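# Move the blue carton from the bookcase to the desk

## Task

Remove the blue carton from the row of cartons on the bookcase and set it down on the desk. The brown cartons have to stay where they were, neither moved nor rotated. The robot must not topple or finish leaning, or the task fails. The result only counts if it holds without the robot supporting it. At the end, open the gripper and move the robot away.

## Robot and tools

Robot: a Rainbow Robotics RB-Y1. It has a two-wheel drive base with rear casters (0.66 m long, 0.58 m wide, front edge 0.10 m ahead of the wheel axle), a folding leg and torso, two 7-joint arms with parallel grippers, and a pan/tilt head. The base cannot drive sideways. Each arm is rated for 3 kg. Each finger pad squeezes with only about 24 N here, so a heavy or slippery carton may slide out of the grip.

Frames: the base frame sits on the floor midway between the drive wheels, with x forward, y left and z up. The reported chest, left_hand and right_hand positions are in this frame. A hand point lies between its finger pads; the fingers point along the hand's -z axis and close along its x axis. The printed hand positions can be off, more so at full reach. base_odometry is wheel-counted relative to the start pose, so wheel slip shows up as travel. Its heading runs from -3.142 to 3.142, with left positive.

execute_actions: "actions" is a list holding one action, or an empty list, which just returns the state and images. An action may contain:
- "base": exactly one relative move from where the base last reported itself. {"translate_m": d} drives d metres straight, forward positive, -3 to 3. {"rotate_rad": d} turns on the spot by d radians, counter-clockwise (left) positive, -3.2 to 3.2.
- "joints": a single dictionary covering the whole robot, keyed by joint name. Values are absolute targets in radians, except left_gripper_m and right_gripper_m, which are the pad opening in metres (0 to 0.1).
  Torso: torso_squat_rad 0 to 1.2 (lowers a level chest); torso_shift_rad -0.3 to 0.6 (hips forward); torso_pitch_rad -0.2 to 1.4 (forward bow); torso_yaw_rad -1.5 to 1.5 (left positive).
  Per arm, with the prefix left_ or right_: shoulder_pitch -2.356 to 2.356 (negative raises the arm forward); shoulder_roll, left 0 to 3.141 and right -3.141 to 0 (away from the body); shoulder_yaw -2.094 to 2.094; elbow -2.617 to 0.01 (negative bends); forearm_roll -3.141 to 3.141; wrist_pitch -1.57 to 1.919 (negative tips the hand forward); hand_roll -2.705 to 2.705. Yaw and roll signs are the same on both sides.
  Head: head_pan_rad -0.523 to 0.523, relative to the chest, left positive; head_tilt_rad -0.35 to 1.57, positive looks down.
  A joint counts as done within ±0.02 rad, or ±0.004 m for the grippers.
- "speeds": lowers the top speed for this action only. translate_m 0.05 to 0.4 m/s; rotate_rad 0.1 to 1.509 rad/s.
- "min_time_s": 0.1 to 8. This is the shortest duration of each arm and head motion in the action.

All parts of an action start together. A base move that would need more than 8.667 s is rejected, and no action may run past 15 s. An unknown key or an out-of-range value rejects the whole call, and nothing moves. "cameras" takes head_camera, left_wrist_camera, right_wrist_camera or all; leaving it out means all, and [] means no images.

The four torso joints must also satisfy some combined limits: squat+shift<=1.52; squat-shift+pitch<=1.57; shift+0.5pitch-0.4squat<=0.7; shift+0.3pitch-0.5squat<=0.39. If a command breaks one, the torso stops partway and reports off_target.

To grasp, command an opening at least 0.005 m narrower than the carton. The gripper then reporting off_target is expected.

wait: takes "seconds", from 0 to 10. It commands nothing and returns the state and images.

zoom_image: takes "camera" and "region" [x0,y0,x1,y1] in pixels of that camera's latest full image, no larger than 504x504. The head image is 896x504; the wrist images are 644x364.

finished_scene: takes "scene", the number of the current scene. It is irreversible and reports whether the task succeeded.

Reading results: base_status and joint_status give the outcome of each motion.
- done: the motion finished. For the base this only means the wheels turned the commanded amount.
- off_target: the motion stopped short and may still be pushing.
- contact_stop: an arm or the torso met firm resistance.
- time_out: the motion took too long.
- limit_stop_at_own_body: a guard stopped the motion before it hit the robot's own body.
- stopped_with_arm: the torso halted because an arm contact-stopped.
- limit_stop_at_<name>: a built-in limit stopped the motion or kept it from starting.

A contact_stop or time_out halts the entire torso group or the entire arm group, and that group then holds where it stopped. Afterwards, back off in a separate action: arms first, then the torso. A "joint command not followed" line, with a cause: line, means the arm-collision check withheld that arm's targets. Follow the suggestion in the cause line. on_its_own lists targets still being held that this call did not command; a joint left out of an action may still be driving toward its old target. A torque fault or an OVER-TEMPERATURE FAULT freezes the robot for a while and skips the rest of the call; after either one, resend your targets. A MOTOR HOT line is a warning.

Cameras: head_camera sits about 1.48 m up. Each wrist camera rides on its hand. Calibration is approximate.

Cautions:
- The base does not stop when it runs into furniture, and a bent leg can stick out past the base's front edge.
- A leg that presses on furniture can shove the robot backward without odometry showing it.
- Carrying weight far forward can tip the robot over.
- Never let the two arms collide or press on each other.
- Ease the carton out so the brown cartons are not dragged or knocked.
- Set the carton down gently instead of dropping it.
- Release it, pull the hand away, and only then end the scene.

Each tool is called after "Request:" as a command line: name --argument value for each argument, lists and objects as JSON in quotes; but a table of rows of numbers goes row by row, as --pt "numbers of a row", without its own name.

## Session

Request:
execute_actions --actions '[]'

Scene clock: 0.00 s.
base_odometry: x=+0.000 y=+0.000 heading=+0.000 (m, m, rad; odometry frame)
base_status: not commanded
joint_positions: torso_squat_rad=+0.350 torso_shift_rad=-0.001 torso_pitch_rad=+0.000 torso_yaw_rad=+0.000 left_shoulder_pitch_rad=-0.034 left_shoulder_roll_rad=+0.012 left_shoulder_yaw_rad=-0.033 left_elbow_rad=-0.220 left_forearm_roll_rad=-0.036 left_wrist_pitch_rad=-0.001 left_hand_roll_rad=+0.037 left_gripper_m=+0.099 right_shoulder_pitch_rad=+0.004 right_shoulder_roll_rad=+0.002 right_shoulder_yaw_rad=-0.030 right_elbow_rad=-0.216 right_forearm_roll_rad=-0.018 right_wrist_pitch_rad=+0.052 right_hand_roll_rad=-0.026 right_gripper_m=+0.099 head_pan_rad=+0.000 head_tilt_rad=+0.399
joint_status: not commanded
chest: x=-0.2287 y=-0.0005 z=+1.2474 quat_wxyz=(+1.000, +0.000, +0.000, +0.000) (m; base frame)
left_hand: x=-0.0973 y=+0.2236 z=+0.5738 quat_wxyz=(+0.992, +0.004, -0.126, -0.022) (m; base frame)
right_hand: x=-0.1381 y=-0.2217 z=+0.5669 quat_wxyz=(+0.996, +0.002, -0.080, -0.038) (m; base frame)
pictures: head_camera, left_wrist_camera, right_wrist_camera
Images, in order (width x height): head_camera 896x504, left_wrist_camera 644x364, right_wrist_camera 644x364.

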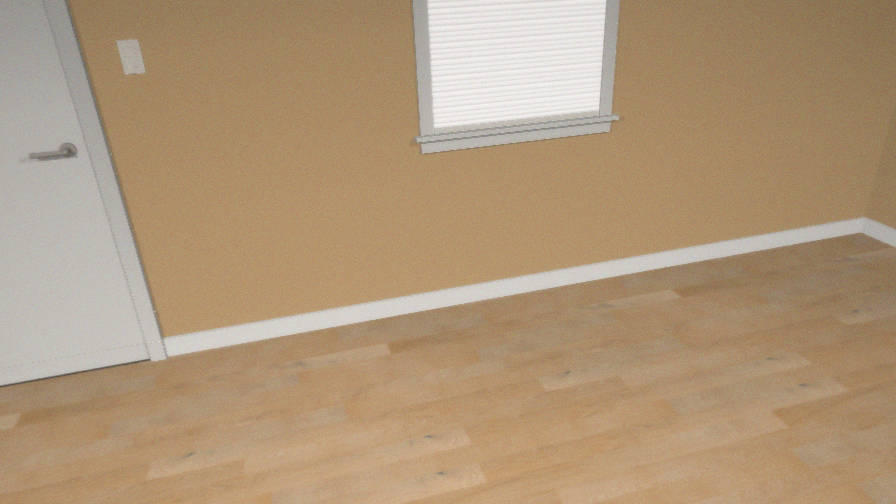

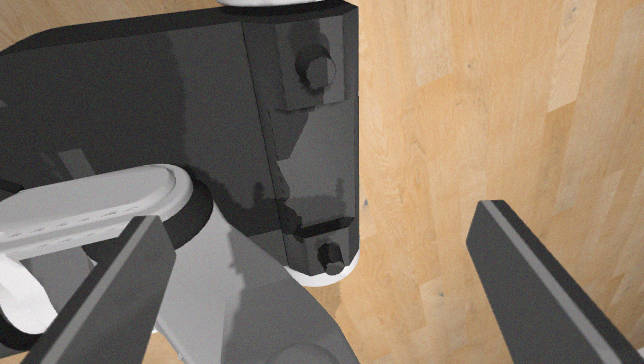

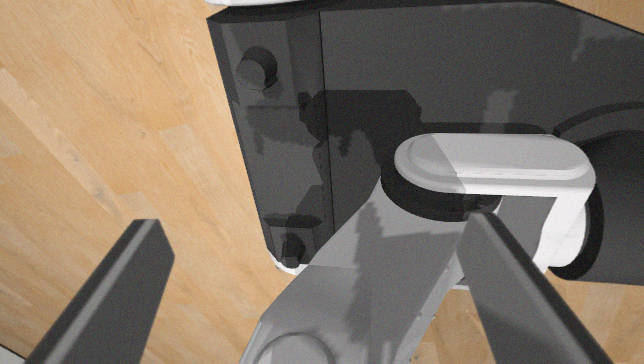

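Request:
execute_actions --actions '[{"joints": {"torso_yaw_rad": -0.7, "head_pan_rad": -0.5, "head_tilt_rad": 0.3}}]' --cameras '["head_camera"]'

Request:
execute_actions --actions '[{"joints": {"torso_yaw_rad": 0.7, "head_pan_rad": 0.5, "head_tilt_rad": 0.3}}]' --cameras '["head_camera"]'

Scene clock: 9.27 s.
base_odometry: x=+0.000 y=+0.000 heading=+0.000 (m, m, rad; odometry frame)
base_status: not commanded
joint_positions: torso_squat_rad=+0.350 torso_shift_rad=-0.001 torso_pitch_rad=-0.001 torso_yaw_rad=-0.700 left_shoulder_pitch_rad=-0.034 left_shoulder_roll_rad=+0.012 left_shoulder_yaw_rad=-0.033 left_elbow_rad=-0.220 left_forearm_roll_rad=-0.036 left_wrist_pitch_rad=-0.001 left_hand_roll_rad=+0.037 left_gripper_m=+0.099 right_shoulder_pitch_rad=+0.004 right_shoulder_roll_rad=+0.002 right_shoulder_yaw_rad=-0.030 right_elbow_rad=-0.216 right_forearm_roll_rad=-0.018 right_wrist_pitch_rad=+0.052 right_hand_roll_rad=-0.026 right_gripper_m=+0.099 head_pan_rad=-0.500 head_tilt_rad=+0.300
joint_status: all done
chest: x=-0.2287 y=-0.0005 z=+1.2474 quat_wxyz=(+0.939, +0.000, +0.000, -0.343) (m; base frame)
left_hand: x=+0.0161 y=+0.0865 z=+0.5738 quat_wxyz=(+0.924, -0.040, -0.120, -0.361) (m; base frame)
right_hand: x=-0.3019 y=-0.2278 z=+0.5668 quat_wxyz=(+0.923, -0.026, -0.076, -0.377) (m; base frame)
pictures: head_camera
camera_calibration (this result's frames):
head_camera: T_world_to_cam=[[-0.943045, -0.33131, -0.0300108, -0.160153], [-0.0810581, 0.316341, -0.945176, 1.41543], [0.32264, -0.888911, -0.325179, 0.479348], [0, 0, 0, 1]] pos_world=[-0.190956, -0.0747226, 1.4889]
Images, in order (width x height): head_camera 896x504.

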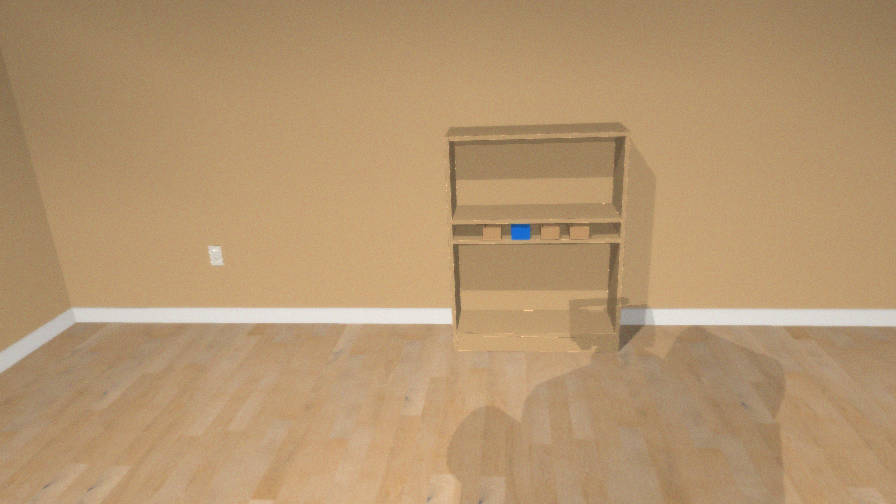

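Scene clock: 12.43 s.
base_odometry: x=+0.000 y=+0.000 heading=+0.000 (m, m, rad; odometry frame)
base_status: not commanded
joint_positions: torso_squat_rad=+0.350 torso_shift_rad=-0.001 torso_pitch_rad=-0.001 torso_yaw_rad=+0.700 left_shoulder_pitch_rad=-0.034 left_shoulder_roll_rad=+0.012 left_shoulder_yaw_rad=-0.033 left_elbow_rad=-0.220 left_forearm_roll_rad=-0.036 left_wrist_pitch_rad=-0.001 left_hand_roll_rad=+0.037 left_gripper_m=+0.099 right_shoulder_pitch_rad=+0.004 right_shoulder_roll_rad=+0.002 right_shoulder_yaw_rad=-0.030 right_elbow_rad=-0.216 right_forearm_roll_rad=-0.018 right_wrist_pitch_rad=+0.052 right_hand_roll_rad=-0.026 right_gripper_m=+0.099 head_pan_rad=+0.500 head_tilt_rad=+0.300
joint_status: all done
chest: x=-0.2287 y=-0.0005 z=+1.2474 quat_wxyz=(+0.939, +0.000, +0.000, +0.343) (m; base frame)
left_hand: x=-0.2725 y=+0.2553 z=+0.5737 quat_wxyz=(+0.939, +0.047, -0.117, +0.319) (m; base frame)
right_hand: x=-0.0167 y=-0.1114 z=+0.5670 quat_wxyz=(+0.949, +0.029, -0.075, +0.306) (m; base frame)
pictures: head_camera
camera_calibration (this result's frames):
head_camera: T_world_to_cam=[[0.919201, -0.392713, -0.0290928, 0.243587], [-0.152893, -0.287831, -0.945398, 1.39979], [0.362896, 0.873458, -0.324617, 0.488287], [0, 0, 0, 1]] pos_world=[-0.187086, 0.0720629, 1.48895]
Images, in order (width x height): head_camera 896x504.

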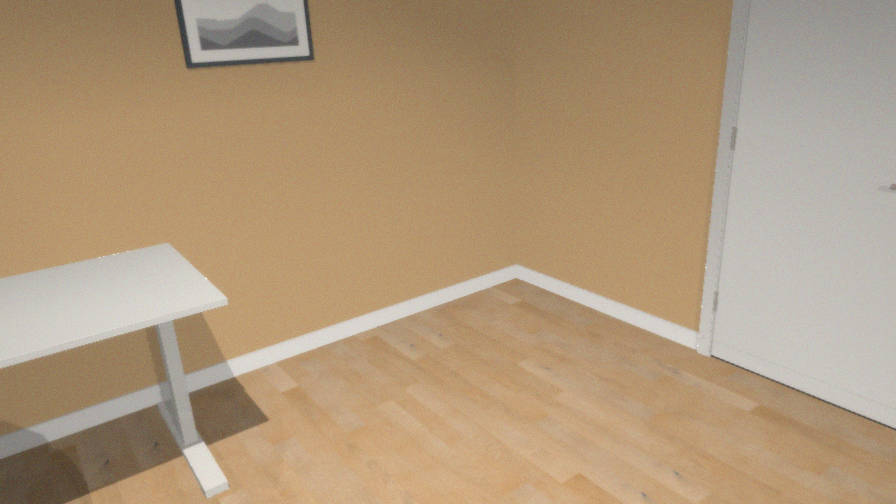

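Request:
execute_actions --actions '[{"base": {"rotate_rad": -1.38}, "joints": {"torso_yaw_rad": 0.0, "head_pan_rad": 0.0, "head_tilt_rad": 0.3, "right_shoulder_pitch_rad": -0.45, "right_elbow_rad": -0.4, "right_wrist_pitch_rad": -0.72, "right_hand_roll_rad": 1.57, "right_shoulder_yaw_rad": 0, "right_forearm_roll_rad": 0, "left_elbow_rad": -1.2, "left_shoulder_pitch_rad": -0.2}}]' --cameras '["head_camera"]'

Request:
execute_actions --actions '[{"base": {"translate_m": 1.5}, "joints": {"torso_squat_rad": 1.0}}]'

Scene clock: 56.23 s.
base_odometry: x=+0.000 y=+0.000 heading=-1.380 (m, m, rad; odometry frame)
base_status: done
joint_positions: torso_squat_rad=+0.350 torso_shift_rad=-0.001 torso_pitch_rad=-0.001 torso_yaw_rad=+0.000 left_shoulder_pitch_rad=-0.200 left_shoulder_roll_rad=+0.012 left_shoulder_yaw_rad=-0.033 left_elbow_rad=-1.200 left_forearm_roll_rad=-0.036 left_wrist_pitch_rad=-0.001 left_hand_roll_rad=+0.037 left_gripper_m=+0.099 right_shoulder_pitch_rad=-0.450 right_shoulder_roll_rad=+0.002 right_shoulder_yaw_rad=+0.000 right_elbow_rad=-0.400 right_forearm_roll_rad=+0.000 right_wrist_pitch_rad=-0.720 right_hand_roll_rad=+1.570 right_gripper_m=+0.099 head_pan_rad=+0.000 head_tilt_rad=+0.300
joint_status: all done
chest: x=-0.2288 y=-0.0005 z=+1.2474 quat_wxyz=(+1.000, +0.000, +0.000, +0.000) (m; base frame)
left_hand: x=+0.3243 y=+0.1743 z=+0.9436 quat_wxyz=(+0.767, -0.023, -0.640, -0.045) (m; base frame)
right_hand: x=+0.3054 y=-0.1534 z=+0.8849 quat_wxyz=(+0.460, -0.462, -0.521, +0.550) (m; base frame)
pictures: head_camera
camera_calibration (this result's frames):
head_camera: T_world_to_cam=[[-0.0329218, -0.999016, -0.0297232, 0.0369244], [-0.323572, 0.0387913, -0.945408, 1.36137], [0.945631, -0.0215069, -0.324531, 0.618743], [0, 0, 0, 1]] pos_world=[-0.143385, -0.00261401, 1.48895]
Images, in order (width x height): head_camera 896x504.

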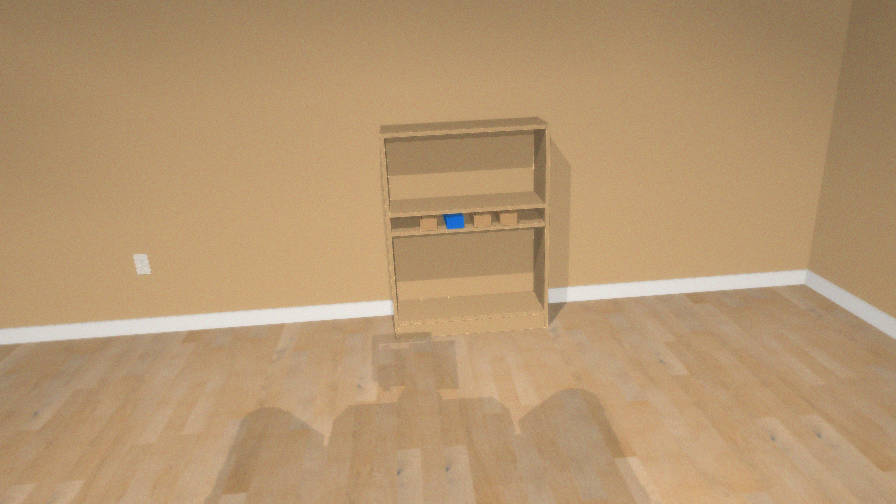

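Scene clock: 61.47 s.
base_odometry: x=+0.285 y=-1.473 heading=-1.380 (m, m, rad; odometry frame)
base_status: done
joint_positions: torso_squat_rad=+1.000 torso_shift_rad=-0.001 torso_pitch_rad=+0.000 torso_yaw_rad=+0.000 left_shoulder_pitch_rad=-0.200 left_shoulder_roll_rad=+0.012 left_shoulder_yaw_rad=-0.033 left_elbow_rad=-1.200 left_forearm_roll_rad=-0.036 left_wrist_pitch_rad=-0.001 left_hand_roll_rad=+0.037 left_gripper_m=+0.099 right_shoulder_pitch_rad=-0.450 right_shoulder_roll_rad=+0.002 right_shoulder_yaw_rad=+0.000 right_elbow_rad=-0.400 right_forearm_roll_rad=+0.000 right_wrist_pitch_rad=-0.720 right_hand_roll_rad=+1.570 right_gripper_m=+0.099 head_pan_rad=+0.000 head_tilt_rad=+0.300
joint_status: all done
chest: x=-0.2285 y=-0.0003 z=+0.9681 quat_wxyz=(+1.000, +0.000, +0.000, +0.000) (m; base frame)
left_hand: x=+0.3246 y=+0.1745 z=+0.6642 quat_wxyz=(+0.767, -0.023, -0.640, -0.045) (m; base frame)
right_hand: x=+0.3056 y=-0.1532 z=+0.6056 quat_wxyz=(+0.460, -0.462, -0.521, +0.550) (m; base frame)
pictures: head_camera, left_wrist_camera, right_wrist_camera
camera_calibration (this result's frames):
head_camera: T_world_to_cam=[[-0.0329256, -0.999016, -0.0297188, 0.0287947], [-0.323699, 0.0387912, -0.945365, 1.09739], [0.945587, -0.0215068, -0.324658, 0.527924], [0, 0, 0, 1]] pos_world=[-0.143025, -0.00244896, 1.20969]
left_wrist_camera: T_world_to_cam=[[0.151338, -0.0696874, 0.986023, -0.690056], [-0.68, -0.731317, 0.0526825, 0.344014], [0.717424, -0.678468, -0.158063, 0.0793469], [0, 0, 0, 1]] pos_world=[0.281436, 0.25733, 0.674829]
right_wrist_camera: T_world_to_cam=[[0.133503, -0.990588, 0.0302089, -0.212493], [-0.621607, -0.107437, -0.775927, 0.677565], [0.771869, 0.0848101, -0.630099, 0.245952], [0, 0, 0, 1]] pos_world=[0.259705, -0.158557, 0.687134]
Images, in order (width x height): head_camera 896x504, left_wrist_camera 644x364, right_wrist_camera 644x364.

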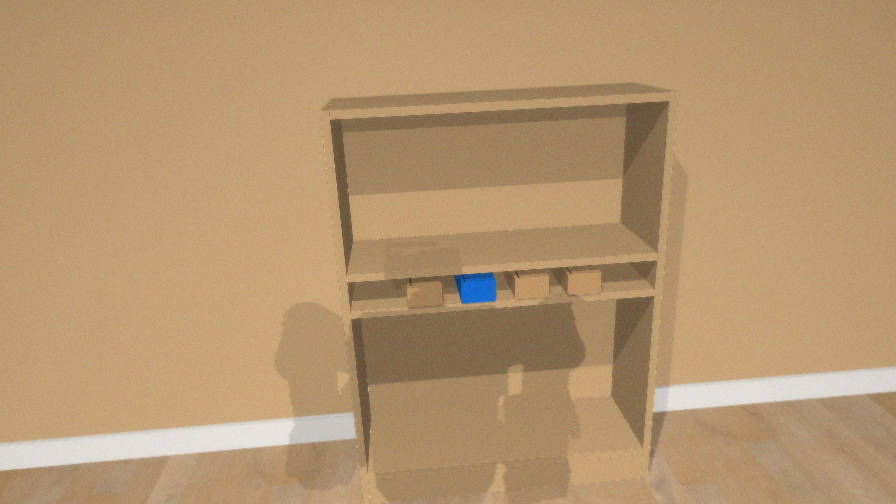

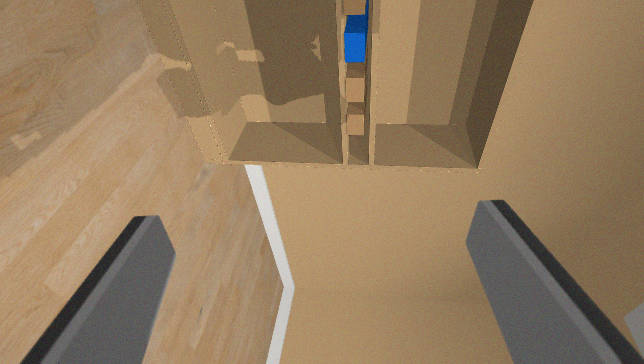

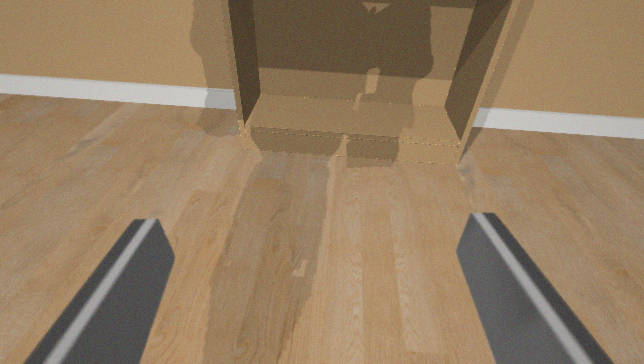

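Request:
zoom_image --camera "head_camera" --region '[330, 220, 680, 330]'

Request:
zoom_image --camera "left_wrist_camera" --region '[280, 0, 440, 180]'

Region (330, 220, 680, 330) of head_camera's 896x504 image, scaled by 1.440, with more detail than that image has; it fills the top 158 rows of this view, and the rest is white.

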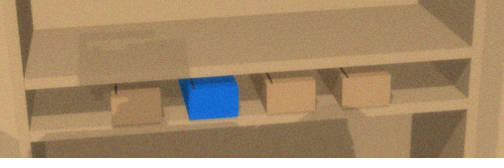

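Region (280, 0, 440, 180) of left_wrist_camera's 644x364 image, scaled by 2.800, with more detail than that image has.

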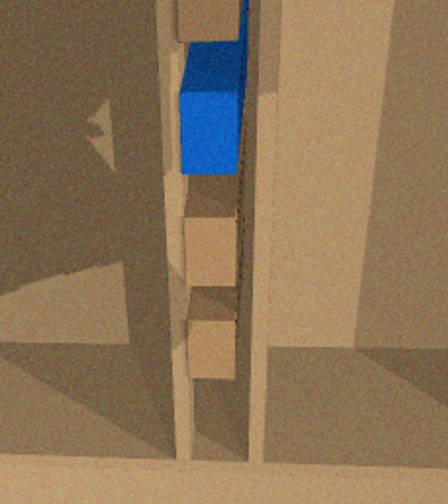

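Request:
execute_actions --actions '[{"base": {"rotate_rad": 0.075}, "joints": {"right_shoulder_yaw_rad": -0.165, "right_hand_roll_rad": 1.61, "right_wrist_pitch_rad": -0.75, "left_elbow_rad": -0.3, "left_shoulder_pitch_rad": 0.0, "left_shoulder_roll_rad": 0.1}}]' --cameras '["head_camera"]'

Request:
execute_actions --actions '[{"base": {"translate_m": 0.75}, "joints": {"head_tilt_rad": 0.65}}]' --cameras '["head_camera", "right_wrist_camera"]'

Scene clock: 147.80 s.
base_odometry: x=+0.285 y=-1.473 heading=-1.306 (m, m, rad; odometry frame)
base_status: done
joint_positions: torso_squat_rad=+1.000 torso_shift_rad=-0.001 torso_pitch_rad=+0.000 torso_yaw_rad=+0.000 left_shoulder_pitch_rad=+0.000 left_shoulder_roll_rad=+0.100 left_shoulder_yaw_rad=-0.033 left_elbow_rad=-0.300 left_forearm_roll_rad=-0.036 left_wrist_pitch_rad=-0.001 left_hand_roll_rad=+0.037 left_gripper_m=+0.099 right_shoulder_pitch_rad=-0.450 right_shoulder_roll_rad=+0.002 right_shoulder_yaw_rad=-0.165 right_elbow_rad=-0.400 right_forearm_roll_rad=+0.000 right_wrist_pitch_rad=-0.750 right_hand_roll_rad=+1.610 right_gripper_m=+0.099 head_pan_rad=+0.000 head_tilt_rad=+0.300
joint_status: all done
chest: x=-0.2285 y=-0.0003 z=+0.9681 quat_wxyz=(+1.000, +0.000, +0.000, +0.000) (m; base frame)
left_hand: x=-0.0830 y=+0.2899 z=+0.3017 quat_wxyz=(+0.987, +0.047, -0.149, -0.023) (m; base frame)
right_hand: x=+0.3095 y=-0.2041 z=+0.6123 quat_wxyz=(+0.499, -0.501, -0.500, +0.500) (m; base frame)
pictures: head_camera
camera_calibration (this result's frames):
head_camera: T_world_to_cam=[[-0.0328847, -0.999016, -0.0297545, 0.0288156], [-0.323676, 0.0388112, -0.945372, 1.0974], [0.945597, -0.0214575, -0.324633, 0.527915], [0, 0, 0, 1]] pos_world=[-0.143045, -0.00247646, 1.20969]
Images, in order (width x height): head_camera 896x504.

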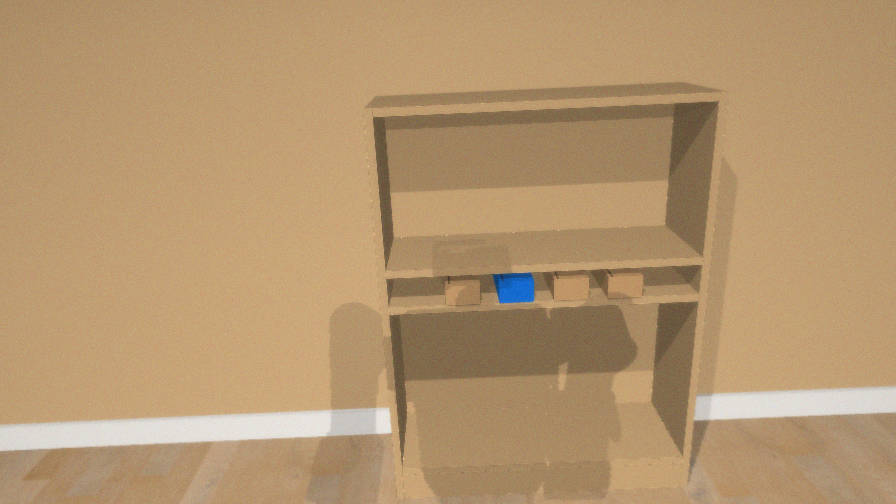

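Scene clock: 151.13 s.
base_odometry: x=+0.481 y=-2.197 heading=-1.306 (m, m, rad; odometry frame)
base_status: done
joint_positions: torso_squat_rad=+1.000 torso_shift_rad=-0.001 torso_pitch_rad=+0.000 torso_yaw_rad=+0.000 left_shoulder_pitch_rad=+0.000 left_shoulder_roll_rad=+0.100 left_shoulder_yaw_rad=-0.033 left_elbow_rad=-0.300 left_forearm_roll_rad=-0.036 left_wrist_pitch_rad=-0.001 left_hand_roll_rad=+0.037 left_gripper_m=+0.099 right_shoulder_pitch_rad=-0.450 right_shoulder_roll_rad=+0.002 right_shoulder_yaw_rad=-0.165 right_elbow_rad=-0.400 right_forearm_roll_rad=+0.000 right_wrist_pitch_rad=-0.750 right_hand_roll_rad=+1.610 right_gripper_m=+0.099 head_pan_rad=+0.000 head_tilt_rad=+0.650
joint_status: all done
chest: x=-0.2285 y=-0.0003 z=+0.9681 quat_wxyz=(+1.000, +0.000, +0.000, +0.000) (m; base frame)
left_hand: x=-0.0827 y=+0.2899 z=+0.3017 quat_wxyz=(+0.987, +0.047, -0.149, -0.023) (m; base frame)
right_hand: x=+0.3095 y=-0.2041 z=+0.6123 quat_wxyz=(+0.499, -0.501, -0.500, +0.500) (m; base frame)
pictures: head_camera, right_wrist_camera
camera_calibration (this result's frames):
head_camera: T_world_to_cam=[[-0.0409865, -0.99902, -0.0166805, 0.0118691], [-0.628189, 0.0387475, -0.777096, 0.837923], [0.776981, -0.0213719, -0.629161, 0.848832], [0, 0, 0, 1]] pos_world=[-0.132666, -0.00246877, 1.1854]
right_wrist_camera: T_world_to_cam=[[-0.0158256, -0.999872, 0.00235735, -0.202246], [-0.607598, 0.00774436, -0.794207, 0.710083], [0.794087, -0.0140011, -0.607643, 0.210691], [0, 0, 0, 1]] pos_world=[0.260938, -0.204769, 0.692455]
Images, in order (width x height): head_camera 896x504, right_wrist_camera 644x364.

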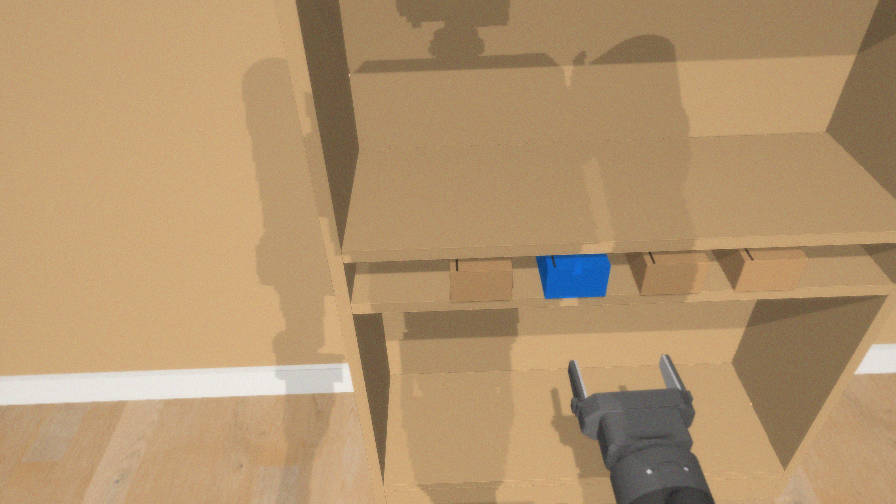

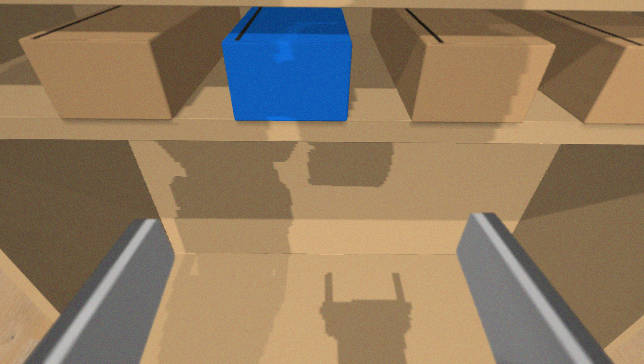

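Request:
execute_actions --actions '[{"base": {"rotate_rad": -0.025}, "joints": {"torso_yaw_rad": 0.10, "right_forearm_roll_rad": -0.152, "right_hand_roll_rad": 1.724, "head_pan_rad": -0.3, "head_tilt_rad": 0.75}}]' --cameras '["head_camera", "right_wrist_camera"]'

Scene clock: 225.73 s.
base_odometry: x=+0.481 y=-2.197 heading=-1.330 (m, m, rad; odometry frame)
base_status: done
joint_positions: torso_squat_rad=+1.000 torso_shift_rad=-0.001 torso_pitch_rad=+0.000 torso_yaw_rad=+0.100 left_shoulder_pitch_rad=+0.000 left_shoulder_roll_rad=+0.100 left_shoulder_yaw_rad=-0.033 left_elbow_rad=-0.300 left_forearm_roll_rad=-0.036 left_wrist_pitch_rad=-0.001 left_hand_roll_rad=+0.037 left_gripper_m=+0.099 right_shoulder_pitch_rad=-0.450 right_shoulder_roll_rad=+0.002 right_shoulder_yaw_rad=-0.165 right_elbow_rad=-0.400 right_forearm_roll_rad=-0.152 right_wrist_pitch_rad=-0.750 right_hand_roll_rad=+1.724 right_gripper_m=+0.099 head_pan_rad=-0.300 head_tilt_rad=+0.750
joint_status: all done
chest: x=-0.2285 y=-0.0003 z=+0.9681 quat_wxyz=(+0.999, +0.000, +0.000, +0.050) (m; base frame)
left_hand: x=-0.1126 y=+0.3030 z=+0.3017 quat_wxyz=(+0.987, +0.054, -0.147, +0.026) (m; base frame)
right_hand: x=+0.3283 y=-0.1731 z=+0.6101 quat_wxyz=(+0.502, -0.500, -0.496, +0.503) (m; base frame)
pictures: head_camera, right_wrist_camera
camera_calibration (this result's frames):
head_camera: T_world_to_cam=[[-0.240012, -0.970689, -0.0125571, -0.0319218], [-0.680974, 0.177568, -0.710454, 0.748752], [0.691859, -0.161966, -0.703632, 0.918631], [0, 0, 0, 1]] pos_world=[-0.133344, -0.0151532, 1.17793]
right_wrist_camera: T_world_to_cam=[[-0.018821, -0.999806, 0.00581172, -0.172082], [-0.615149, 0.00699723, -0.78838, 0.718329], [0.788186, -0.0184132, -0.615161, 0.200623], [0, 0, 0, 1]] pos_world=[0.280513, -0.173381, 0.690731]
Images, in order (width x height): head_camera 896x504, right_wrist_camera 644x364.

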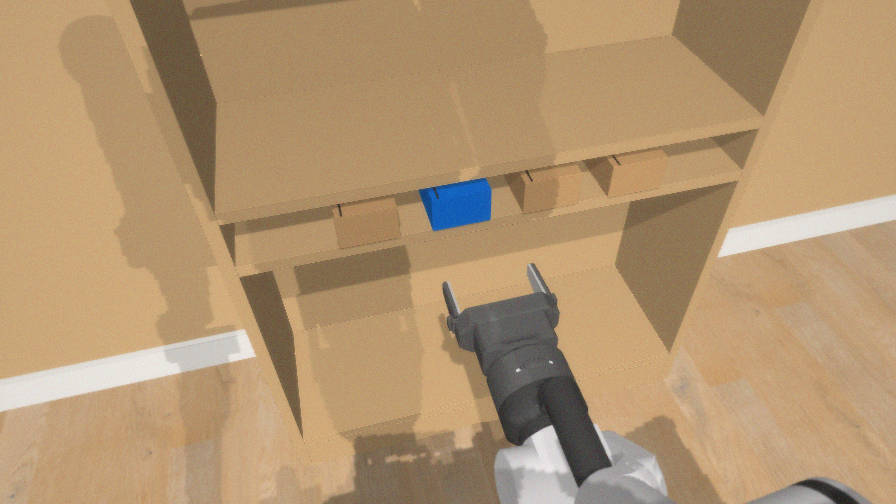

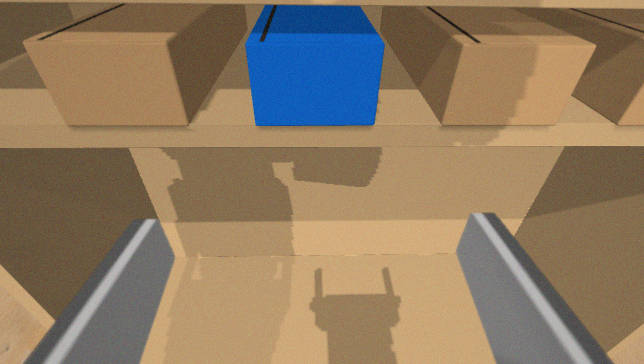

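Request:
execute_actions --actions '[{"base": {"translate_m": 0.07}, "speeds": {"translate_m": 0.15}}]' --cameras '["head_camera", "right_wrist_camera"]'

Scene clock: 241.00 s.
base_odometry: x=+0.498 y=-2.265 heading=-1.330 (m, m, rad; odometry frame)
base_status: done
joint_positions: torso_squat_rad=+1.000 torso_shift_rad=-0.001 torso_pitch_rad=+0.000 torso_yaw_rad=+0.100 left_shoulder_pitch_rad=+0.000 left_shoulder_roll_rad=+0.100 left_shoulder_yaw_rad=-0.033 left_elbow_rad=-0.300 left_forearm_roll_rad=-0.036 left_wrist_pitch_rad=-0.001 left_hand_roll_rad=+0.037 left_gripper_m=+0.099 right_shoulder_pitch_rad=-0.450 right_shoulder_roll_rad=+0.002 right_shoulder_yaw_rad=-0.165 right_elbow_rad=-0.400 right_forearm_roll_rad=-0.152 right_wrist_pitch_rad=-0.750 right_hand_roll_rad=+1.724 right_gripper_m=+0.099 head_pan_rad=-0.300 head_tilt_rad=+0.750
joint_status: not commanded
chest: x=-0.2285 y=-0.0003 z=+0.9681 quat_wxyz=(+0.999, +0.000, +0.000, +0.050) (m; base frame)
left_hand: x=-0.1125 y=+0.3030 z=+0.3017 quat_wxyz=(+0.987, +0.054, -0.147, +0.026) (m; base frame)
right_hand: x=+0.3283 y=-0.1731 z=+0.6101 quat_wxyz=(+0.502, -0.500, -0.496, +0.503) (m; base frame)
pictures: head_camera, right_wrist_camera
camera_calibration (this result's frames):
head_camera: T_world_to_cam=[[-0.240014, -0.970688, -0.0125671, -0.0319178], [-0.680958, 0.177573, -0.710467, 0.748762], [0.691874, -0.161964, -0.703618, 0.918625], [0, 0, 0, 1]] pos_world=[-0.133357, -0.0151578, 1.17793]
right_wrist_camera: T_world_to_cam=[[-0.0188345, -0.999806, 0.0058074, -0.172084], [-0.615158, 0.00700916, -0.788372, 0.718316], [0.788178, -0.0184211, -0.615171, 0.200635], [0, 0, 0, 1]] pos_world=[0.280501, -0.17339, 0.690725]
Images, in order (width x height): head_camera 896x504, right_wrist_camera 644x364.

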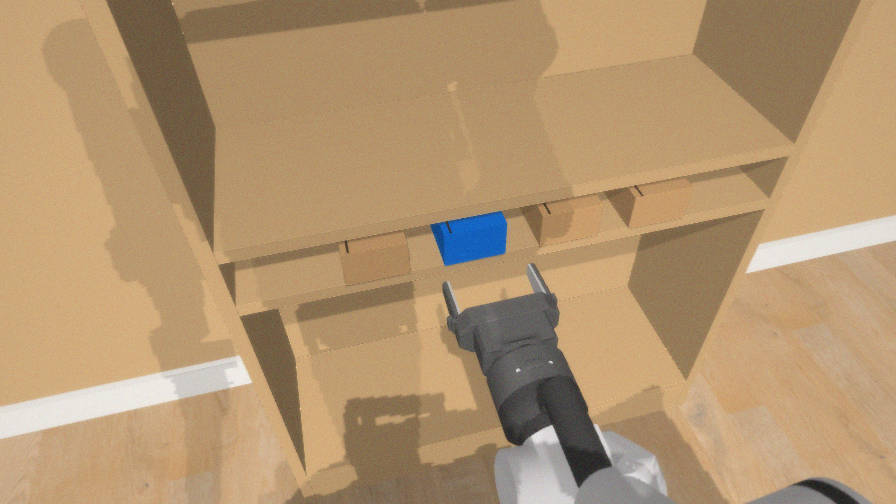

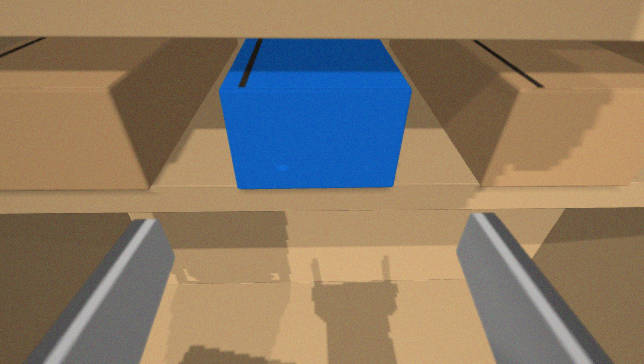

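Request:
execute_actions --actions '[{"base": {"translate_m": 0.10}, "speeds": {"translate_m": 0.08}}]' --cameras '["head_camera", "right_wrist_camera"]'

Scene clock: 258.17 s.
base_odometry: x=+0.522 y=-2.362 heading=-1.331 (m, m, rad; odometry frame)
base_status: done
joint_positions: torso_squat_rad=+1.000 torso_shift_rad=-0.001 torso_pitch_rad=+0.000 torso_yaw_rad=+0.100 left_shoulder_pitch_rad=+0.000 left_shoulder_roll_rad=+0.100 left_shoulder_yaw_rad=-0.033 left_elbow_rad=-0.300 left_forearm_roll_rad=-0.036 left_wrist_pitch_rad=-0.001 left_hand_roll_rad=+0.037 left_gripper_m=+0.099 right_shoulder_pitch_rad=-0.450 right_shoulder_roll_rad=+0.002 right_shoulder_yaw_rad=-0.165 right_elbow_rad=-0.400 right_forearm_roll_rad=-0.152 right_wrist_pitch_rad=-0.750 right_hand_roll_rad=+1.724 right_gripper_m=+0.099 head_pan_rad=-0.300 head_tilt_rad=+0.750
joint_status: not commanded
chest: x=-0.2285 y=-0.0003 z=+0.9681 quat_wxyz=(+0.999, +0.000, +0.000, +0.050) (m; base frame)
left_hand: x=-0.1125 y=+0.3030 z=+0.3017 quat_wxyz=(+0.987, +0.054, -0.147, +0.026) (m; base frame)
right_hand: x=+0.3283 y=-0.1731 z=+0.6101 quat_wxyz=(+0.502, -0.500, -0.496, +0.503) (m; base frame)
pictures: head_camera, right_wrist_camera
camera_calibration (this result's frames):
head_camera: T_world_to_cam=[[-0.240014, -0.970688, -0.0125612, -0.0319209], [-0.680976, 0.177573, -0.71045, 0.748751], [0.691856, -0.161964, -0.703635, 0.918631], [0, 0, 0, 1]] pos_world=[-0.133341, -0.0151577, 1.17793]
right_wrist_camera: T_world_to_cam=[[-0.0188398, -0.999806, 0.0058092, -0.172087], [-0.615189, 0.00701174, -0.788348, 0.718295], [0.788154, -0.0184261, -0.615202, 0.200652], [0, 0, 0, 1]] pos_world=[0.2805, -0.173393, 0.690708]
Images, in order (width x height): head_camera 896x504, right_wrist_camera 644x364.

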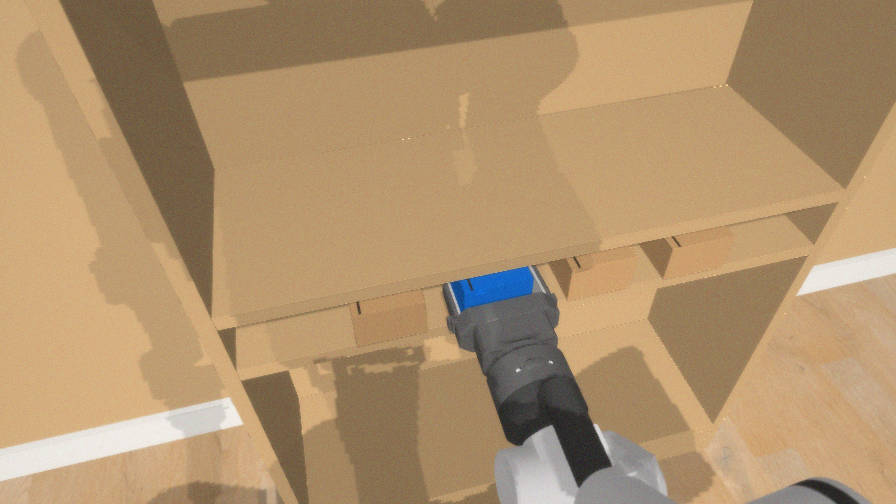

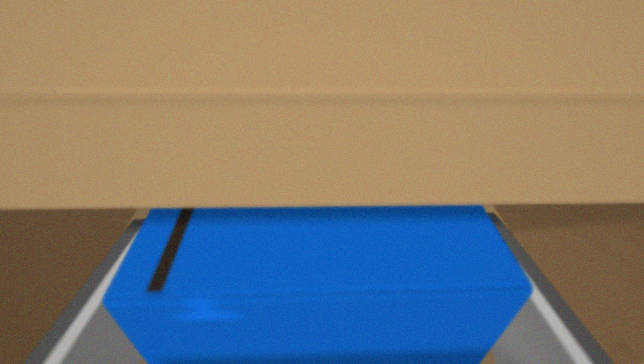

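Request:
zoom_image --camera "head_camera" --region '[400, 230, 640, 380]'

Region (400, 230, 640, 380) of head_camera's 896x504 image, scaled by 2.100, with more detail than that image has; it fills the top 315 rows of this view, and the rest is white.

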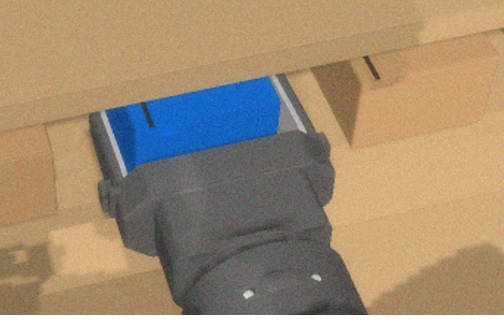

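Request:
execute_actions --actions '[{"base": {"translate_m": 0.015}, "speeds": {"translate_m": 0.05}}]' --cameras '["right_wrist_camera"]'

Request:
execute_actions --actions '[{"joints": {"right_gripper_m": 0.06}}]' --cameras '["right_wrist_camera"]'

Request:
execute_actions --actions '[{"base": {"translate_m": -0.08}, "speeds": {"translate_m": 0.06}}]' --cameras '["head_camera", "right_wrist_camera"]'

Scene clock: 273.97 s.
base_odometry: x=+0.525 y=-2.377 heading=-1.332 (m, m, rad; odometry frame)
base_status: done
joint_positions: torso_squat_rad=+1.000 torso_shift_rad=-0.001 torso_pitch_rad=+0.000 torso_yaw_rad=+0.100 left_shoulder_pitch_rad=+0.000 left_shoulder_roll_rad=+0.100 left_shoulder_yaw_rad=-0.033 left_elbow_rad=-0.300 left_forearm_roll_rad=-0.036 left_wrist_pitch_rad=-0.001 left_hand_roll_rad=+0.037 left_gripper_m=+0.099 right_shoulder_pitch_rad=-0.450 right_shoulder_roll_rad=+0.002 right_shoulder_yaw_rad=-0.165 right_elbow_rad=-0.400 right_forearm_roll_rad=-0.152 right_wrist_pitch_rad=-0.750 right_hand_roll_rad=+1.724 right_gripper_m=+0.099 head_pan_rad=-0.300 head_tilt_rad=+0.750
joint_status: not commanded
chest: x=-0.2285 y=-0.0003 z=+0.9681 quat_wxyz=(+0.999, +0.000, +0.000, +0.050) (m; base frame)
left_hand: x=-0.1124 y=+0.3030 z=+0.3017 quat_wxyz=(+0.987, +0.054, -0.147, +0.026) (m; base frame)
right_hand: x=+0.3283 y=-0.1731 z=+0.6101 quat_wxyz=(+0.502, -0.500, -0.496, +0.503) (m; base frame)
pictures: right_wrist_camera
camera_calibration (this result's frames):
right_wrist_camera: T_world_to_cam=[[-0.0188347, -0.999806, 0.00580727, -0.172084], [-0.615169, 0.00700963, -0.788364, 0.718306], [0.78817, -0.018421, -0.615182, 0.200643], [0, 0, 0, 1]] pos_world=[0.280498, -0.17339, 0.690718]
Images, in order (width x height): right_wrist_camera 644x364.

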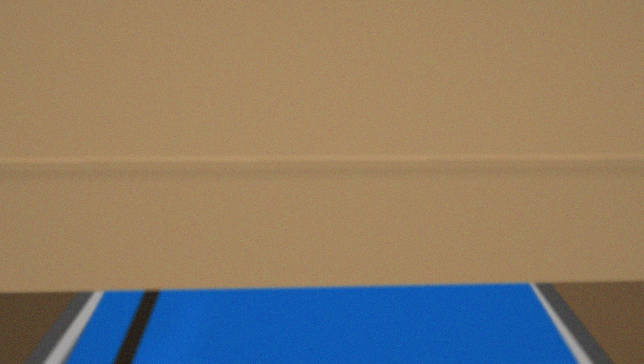

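Scene clock: 274.83 s.
base_odometry: x=+0.525 y=-2.377 heading=-1.332 (m, m, rad; odometry frame)
base_status: not commanded
joint_positions: torso_squat_rad=+1.000 torso_shift_rad=-0.001 torso_pitch_rad=+0.000 torso_yaw_rad=+0.100 left_shoulder_pitch_rad=+0.000 left_shoulder_roll_rad=+0.100 left_shoulder_yaw_rad=-0.033 left_elbow_rad=-0.300 left_forearm_roll_rad=-0.036 left_wrist_pitch_rad=-0.001 left_hand_roll_rad=+0.037 left_gripper_m=+0.099 right_shoulder_pitch_rad=-0.450 right_shoulder_roll_rad=+0.002 right_shoulder_yaw_rad=-0.165 right_elbow_rad=-0.400 right_forearm_roll_rad=-0.152 right_wrist_pitch_rad=-0.750 right_hand_roll_rad=+1.724 right_gripper_m=+0.084 head_pan_rad=-0.300 head_tilt_rad=+0.750
joint_status: right_gripper_m off_target (ended at +0.084, target +0.060)
chest: x=-0.2285 y=-0.0003 z=+0.9681 quat_wxyz=(+0.999, +0.000, +0.000, +0.050) (m; base frame)
left_hand: x=-0.1124 y=+0.3030 z=+0.3017 quat_wxyz=(+0.987, +0.054, -0.147, +0.026) (m; base frame)
right_hand: x=+0.3283 y=-0.1731 z=+0.6101 quat_wxyz=(+0.502, -0.500, -0.496, +0.503) (m; base frame)
pictures: right_wrist_camera
camera_calibration (this result's frames):
right_wrist_camera: T_world_to_cam=[[-0.0188357, -0.999806, 0.0058061, -0.172083], [-0.615169, 0.00701121, -0.788364, 0.718307], [0.78817, -0.0184211, -0.615182, 0.200643], [0, 0, 0, 1]] pos_world=[0.280498, -0.17339, 0.690718]
Images, in order (width x height): right_wrist_camera 644x364.

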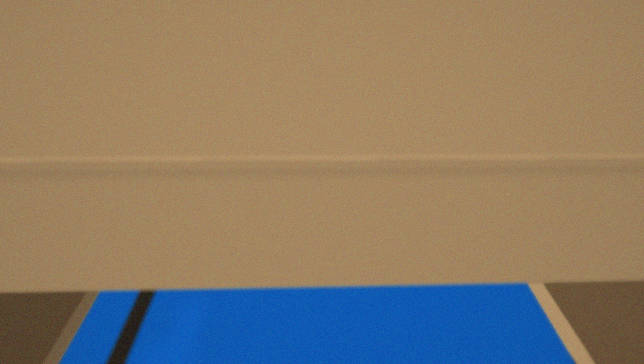

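Scene clock: 276.70 s.
base_odometry: x=+0.506 y=-2.299 heading=-1.331 (m, m, rad; odometry frame)
base_status: done
joint_positions: torso_squat_rad=+1.000 torso_shift_rad=-0.001 torso_pitch_rad=-0.001 torso_yaw_rad=+0.100 left_shoulder_pitch_rad=+0.000 left_shoulder_roll_rad=+0.100 left_shoulder_yaw_rad=-0.033 left_elbow_rad=-0.300 left_forearm_roll_rad=-0.036 left_wrist_pitch_rad=-0.001 left_hand_roll_rad=+0.037 left_gripper_m=+0.099 right_shoulder_pitch_rad=-0.450 right_shoulder_roll_rad=+0.002 right_shoulder_yaw_rad=-0.165 right_elbow_rad=-0.400 right_forearm_roll_rad=-0.152 right_wrist_pitch_rad=-0.750 right_hand_roll_rad=+1.724 right_gripper_m=+0.084 head_pan_rad=-0.300 head_tilt_rad=+0.750
joint_status: not commanded
chest: x=-0.2285 y=-0.0003 z=+0.9681 quat_wxyz=(+0.999, +0.000, +0.000, +0.050) (m; base frame)
left_hand: x=-0.1125 y=+0.3030 z=+0.3017 quat_wxyz=(+0.987, +0.054, -0.147, +0.026) (m; base frame)
right_hand: x=+0.3283 y=-0.1731 z=+0.6101 quat_wxyz=(+0.502, -0.500, -0.496, +0.503) (m; base frame)
pictures: head_camera, right_wrist_camera
camera_calibration (this result's frames):
head_camera: T_world_to_cam=[[-0.240013, -0.970688, -0.012592, -0.0319066], [-0.680885, 0.177573, -0.710538, 0.748801], [0.691946, -0.161964, -0.703547, 0.918601], [0, 0, 0, 1]] pos_world=[-0.133433, -0.0151577, 1.17793]
right_wrist_camera: T_world_to_cam=[[-0.0188651, -0.999805, 0.00580114, -0.172083], [-0.615026, 0.00702981, -0.788476, 0.718365], [0.788281, -0.0184425, -0.615038, 0.200571], [0, 0, 0, 1]] pos_world=[0.28046, -0.173401, 0.69077]
Images, in order (width x height): head_camera 896x504, right_wrist_camera 644x364.

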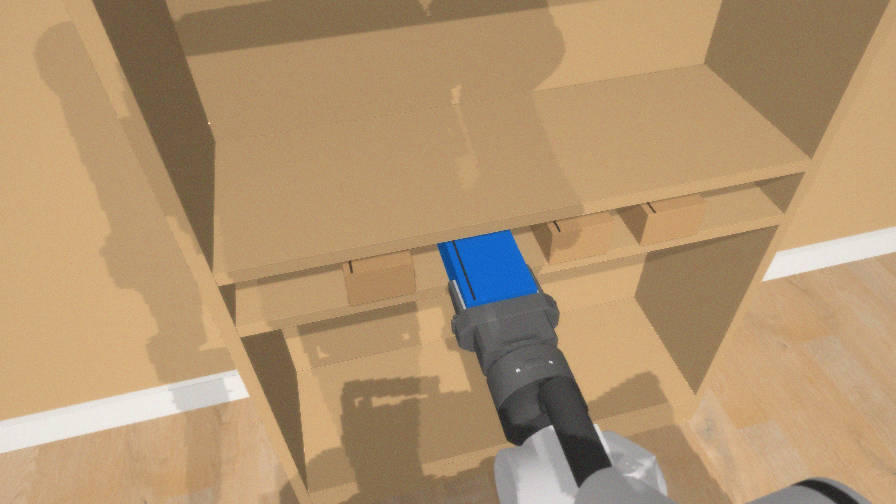

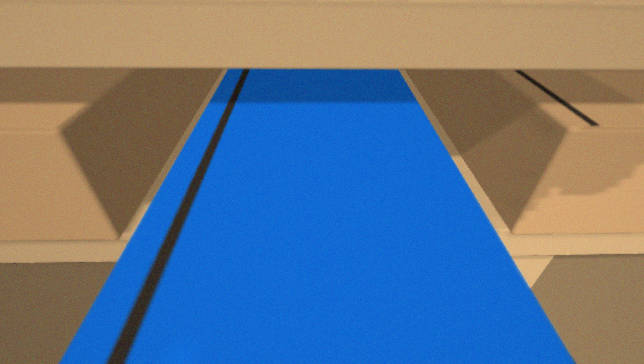

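Request:
execute_actions --actions '[{"base": {"translate_m": -0.04}, "speeds": {"translate_m": 0.06}}]' --cameras '["head_camera", "right_wrist_camera"]'

Scene clock: 281.87 s.
base_odometry: x=+0.497 y=-2.260 heading=-1.330 (m, m, rad; odometry frame)
base_status: done
joint_positions: torso_squat_rad=+1.000 torso_shift_rad=-0.001 torso_pitch_rad=-0.001 torso_yaw_rad=+0.100 left_shoulder_pitch_rad=+0.000 left_shoulder_roll_rad=+0.100 left_shoulder_yaw_rad=-0.033 left_elbow_rad=-0.300 left_forearm_roll_rad=-0.036 left_wrist_pitch_rad=-0.001 left_hand_roll_rad=+0.037 left_gripper_m=+0.099 right_shoulder_pitch_rad=-0.450 right_shoulder_roll_rad=+0.002 right_shoulder_yaw_rad=-0.165 right_elbow_rad=-0.400 right_forearm_roll_rad=-0.152 right_wrist_pitch_rad=-0.750 right_hand_roll_rad=+1.724 right_gripper_m=+0.084 head_pan_rad=-0.300 head_tilt_rad=+0.750
joint_status: not commanded
chest: x=-0.2285 y=-0.0003 z=+0.9681 quat_wxyz=(+0.999, +0.000, +0.000, +0.050) (m; base frame)
left_hand: x=-0.1125 y=+0.3030 z=+0.3017 quat_wxyz=(+0.987, +0.054, -0.147, +0.026) (m; base frame)
right_hand: x=+0.3283 y=-0.1731 z=+0.6101 quat_wxyz=(+0.502, -0.500, -0.496, +0.503) (m; base frame)
pictures: head_camera, right_wrist_camera
camera_calibration (this result's frames):
head_camera: T_world_to_cam=[[-0.240013, -0.970688, -0.0125961, -0.0319044], [-0.680873, 0.177573, -0.710549, 0.748809], [0.691958, -0.161964, -0.703535, 0.918597], [0, 0, 0, 1]] pos_world=[-0.133444, -0.0151578, 1.17793]
right_wrist_camera: T_world_to_cam=[[-0.018872, -0.999805, 0.00580193, -0.172085], [-0.61503, 0.00703356, -0.788473, 0.718357], [0.788278, -0.0184484, -0.615043, 0.200579], [0, 0, 0, 1]] pos_world=[0.280451, -0.173404, 0.690767]
Images, in order (width x height): head_camera 896x504, right_wrist_camera 644x364.

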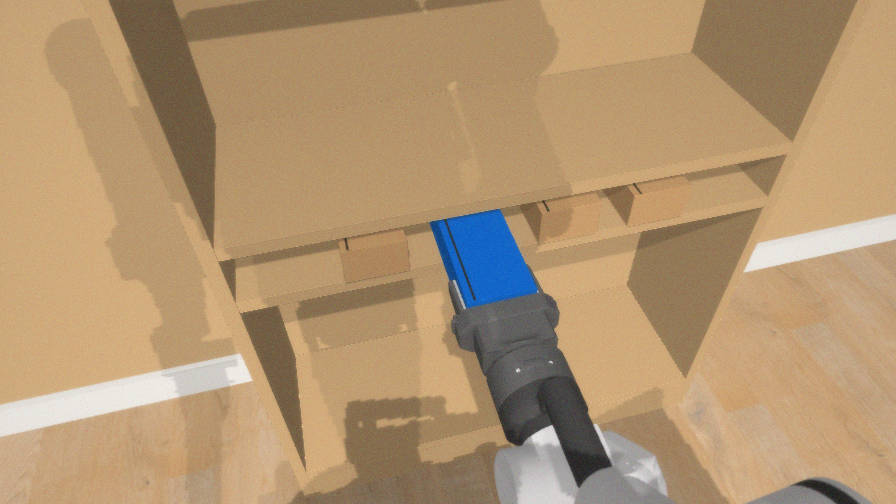

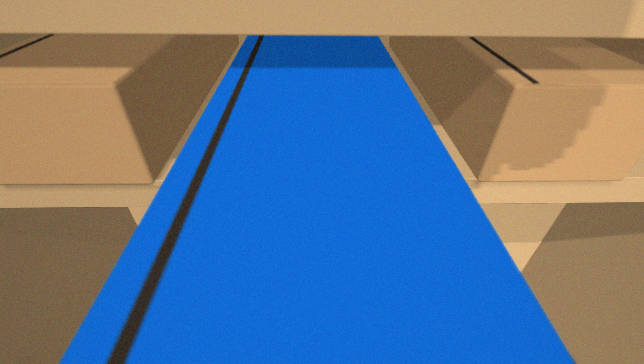

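Request:
zoom_image --camera "right_wrist_camera" --region '[140, 10, 480, 200]'

Region (140, 10, 480, 200) of right_wrist_camera's 644x364 image, scaled by 1.482, with more detail than that image has; it fills the top 282 rows of this view, and the rest is white.

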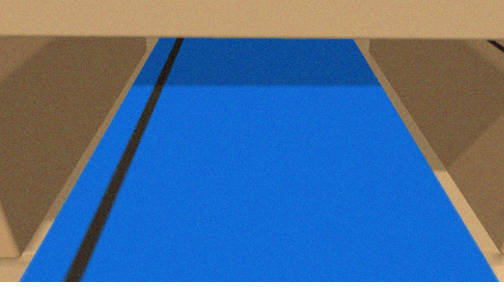

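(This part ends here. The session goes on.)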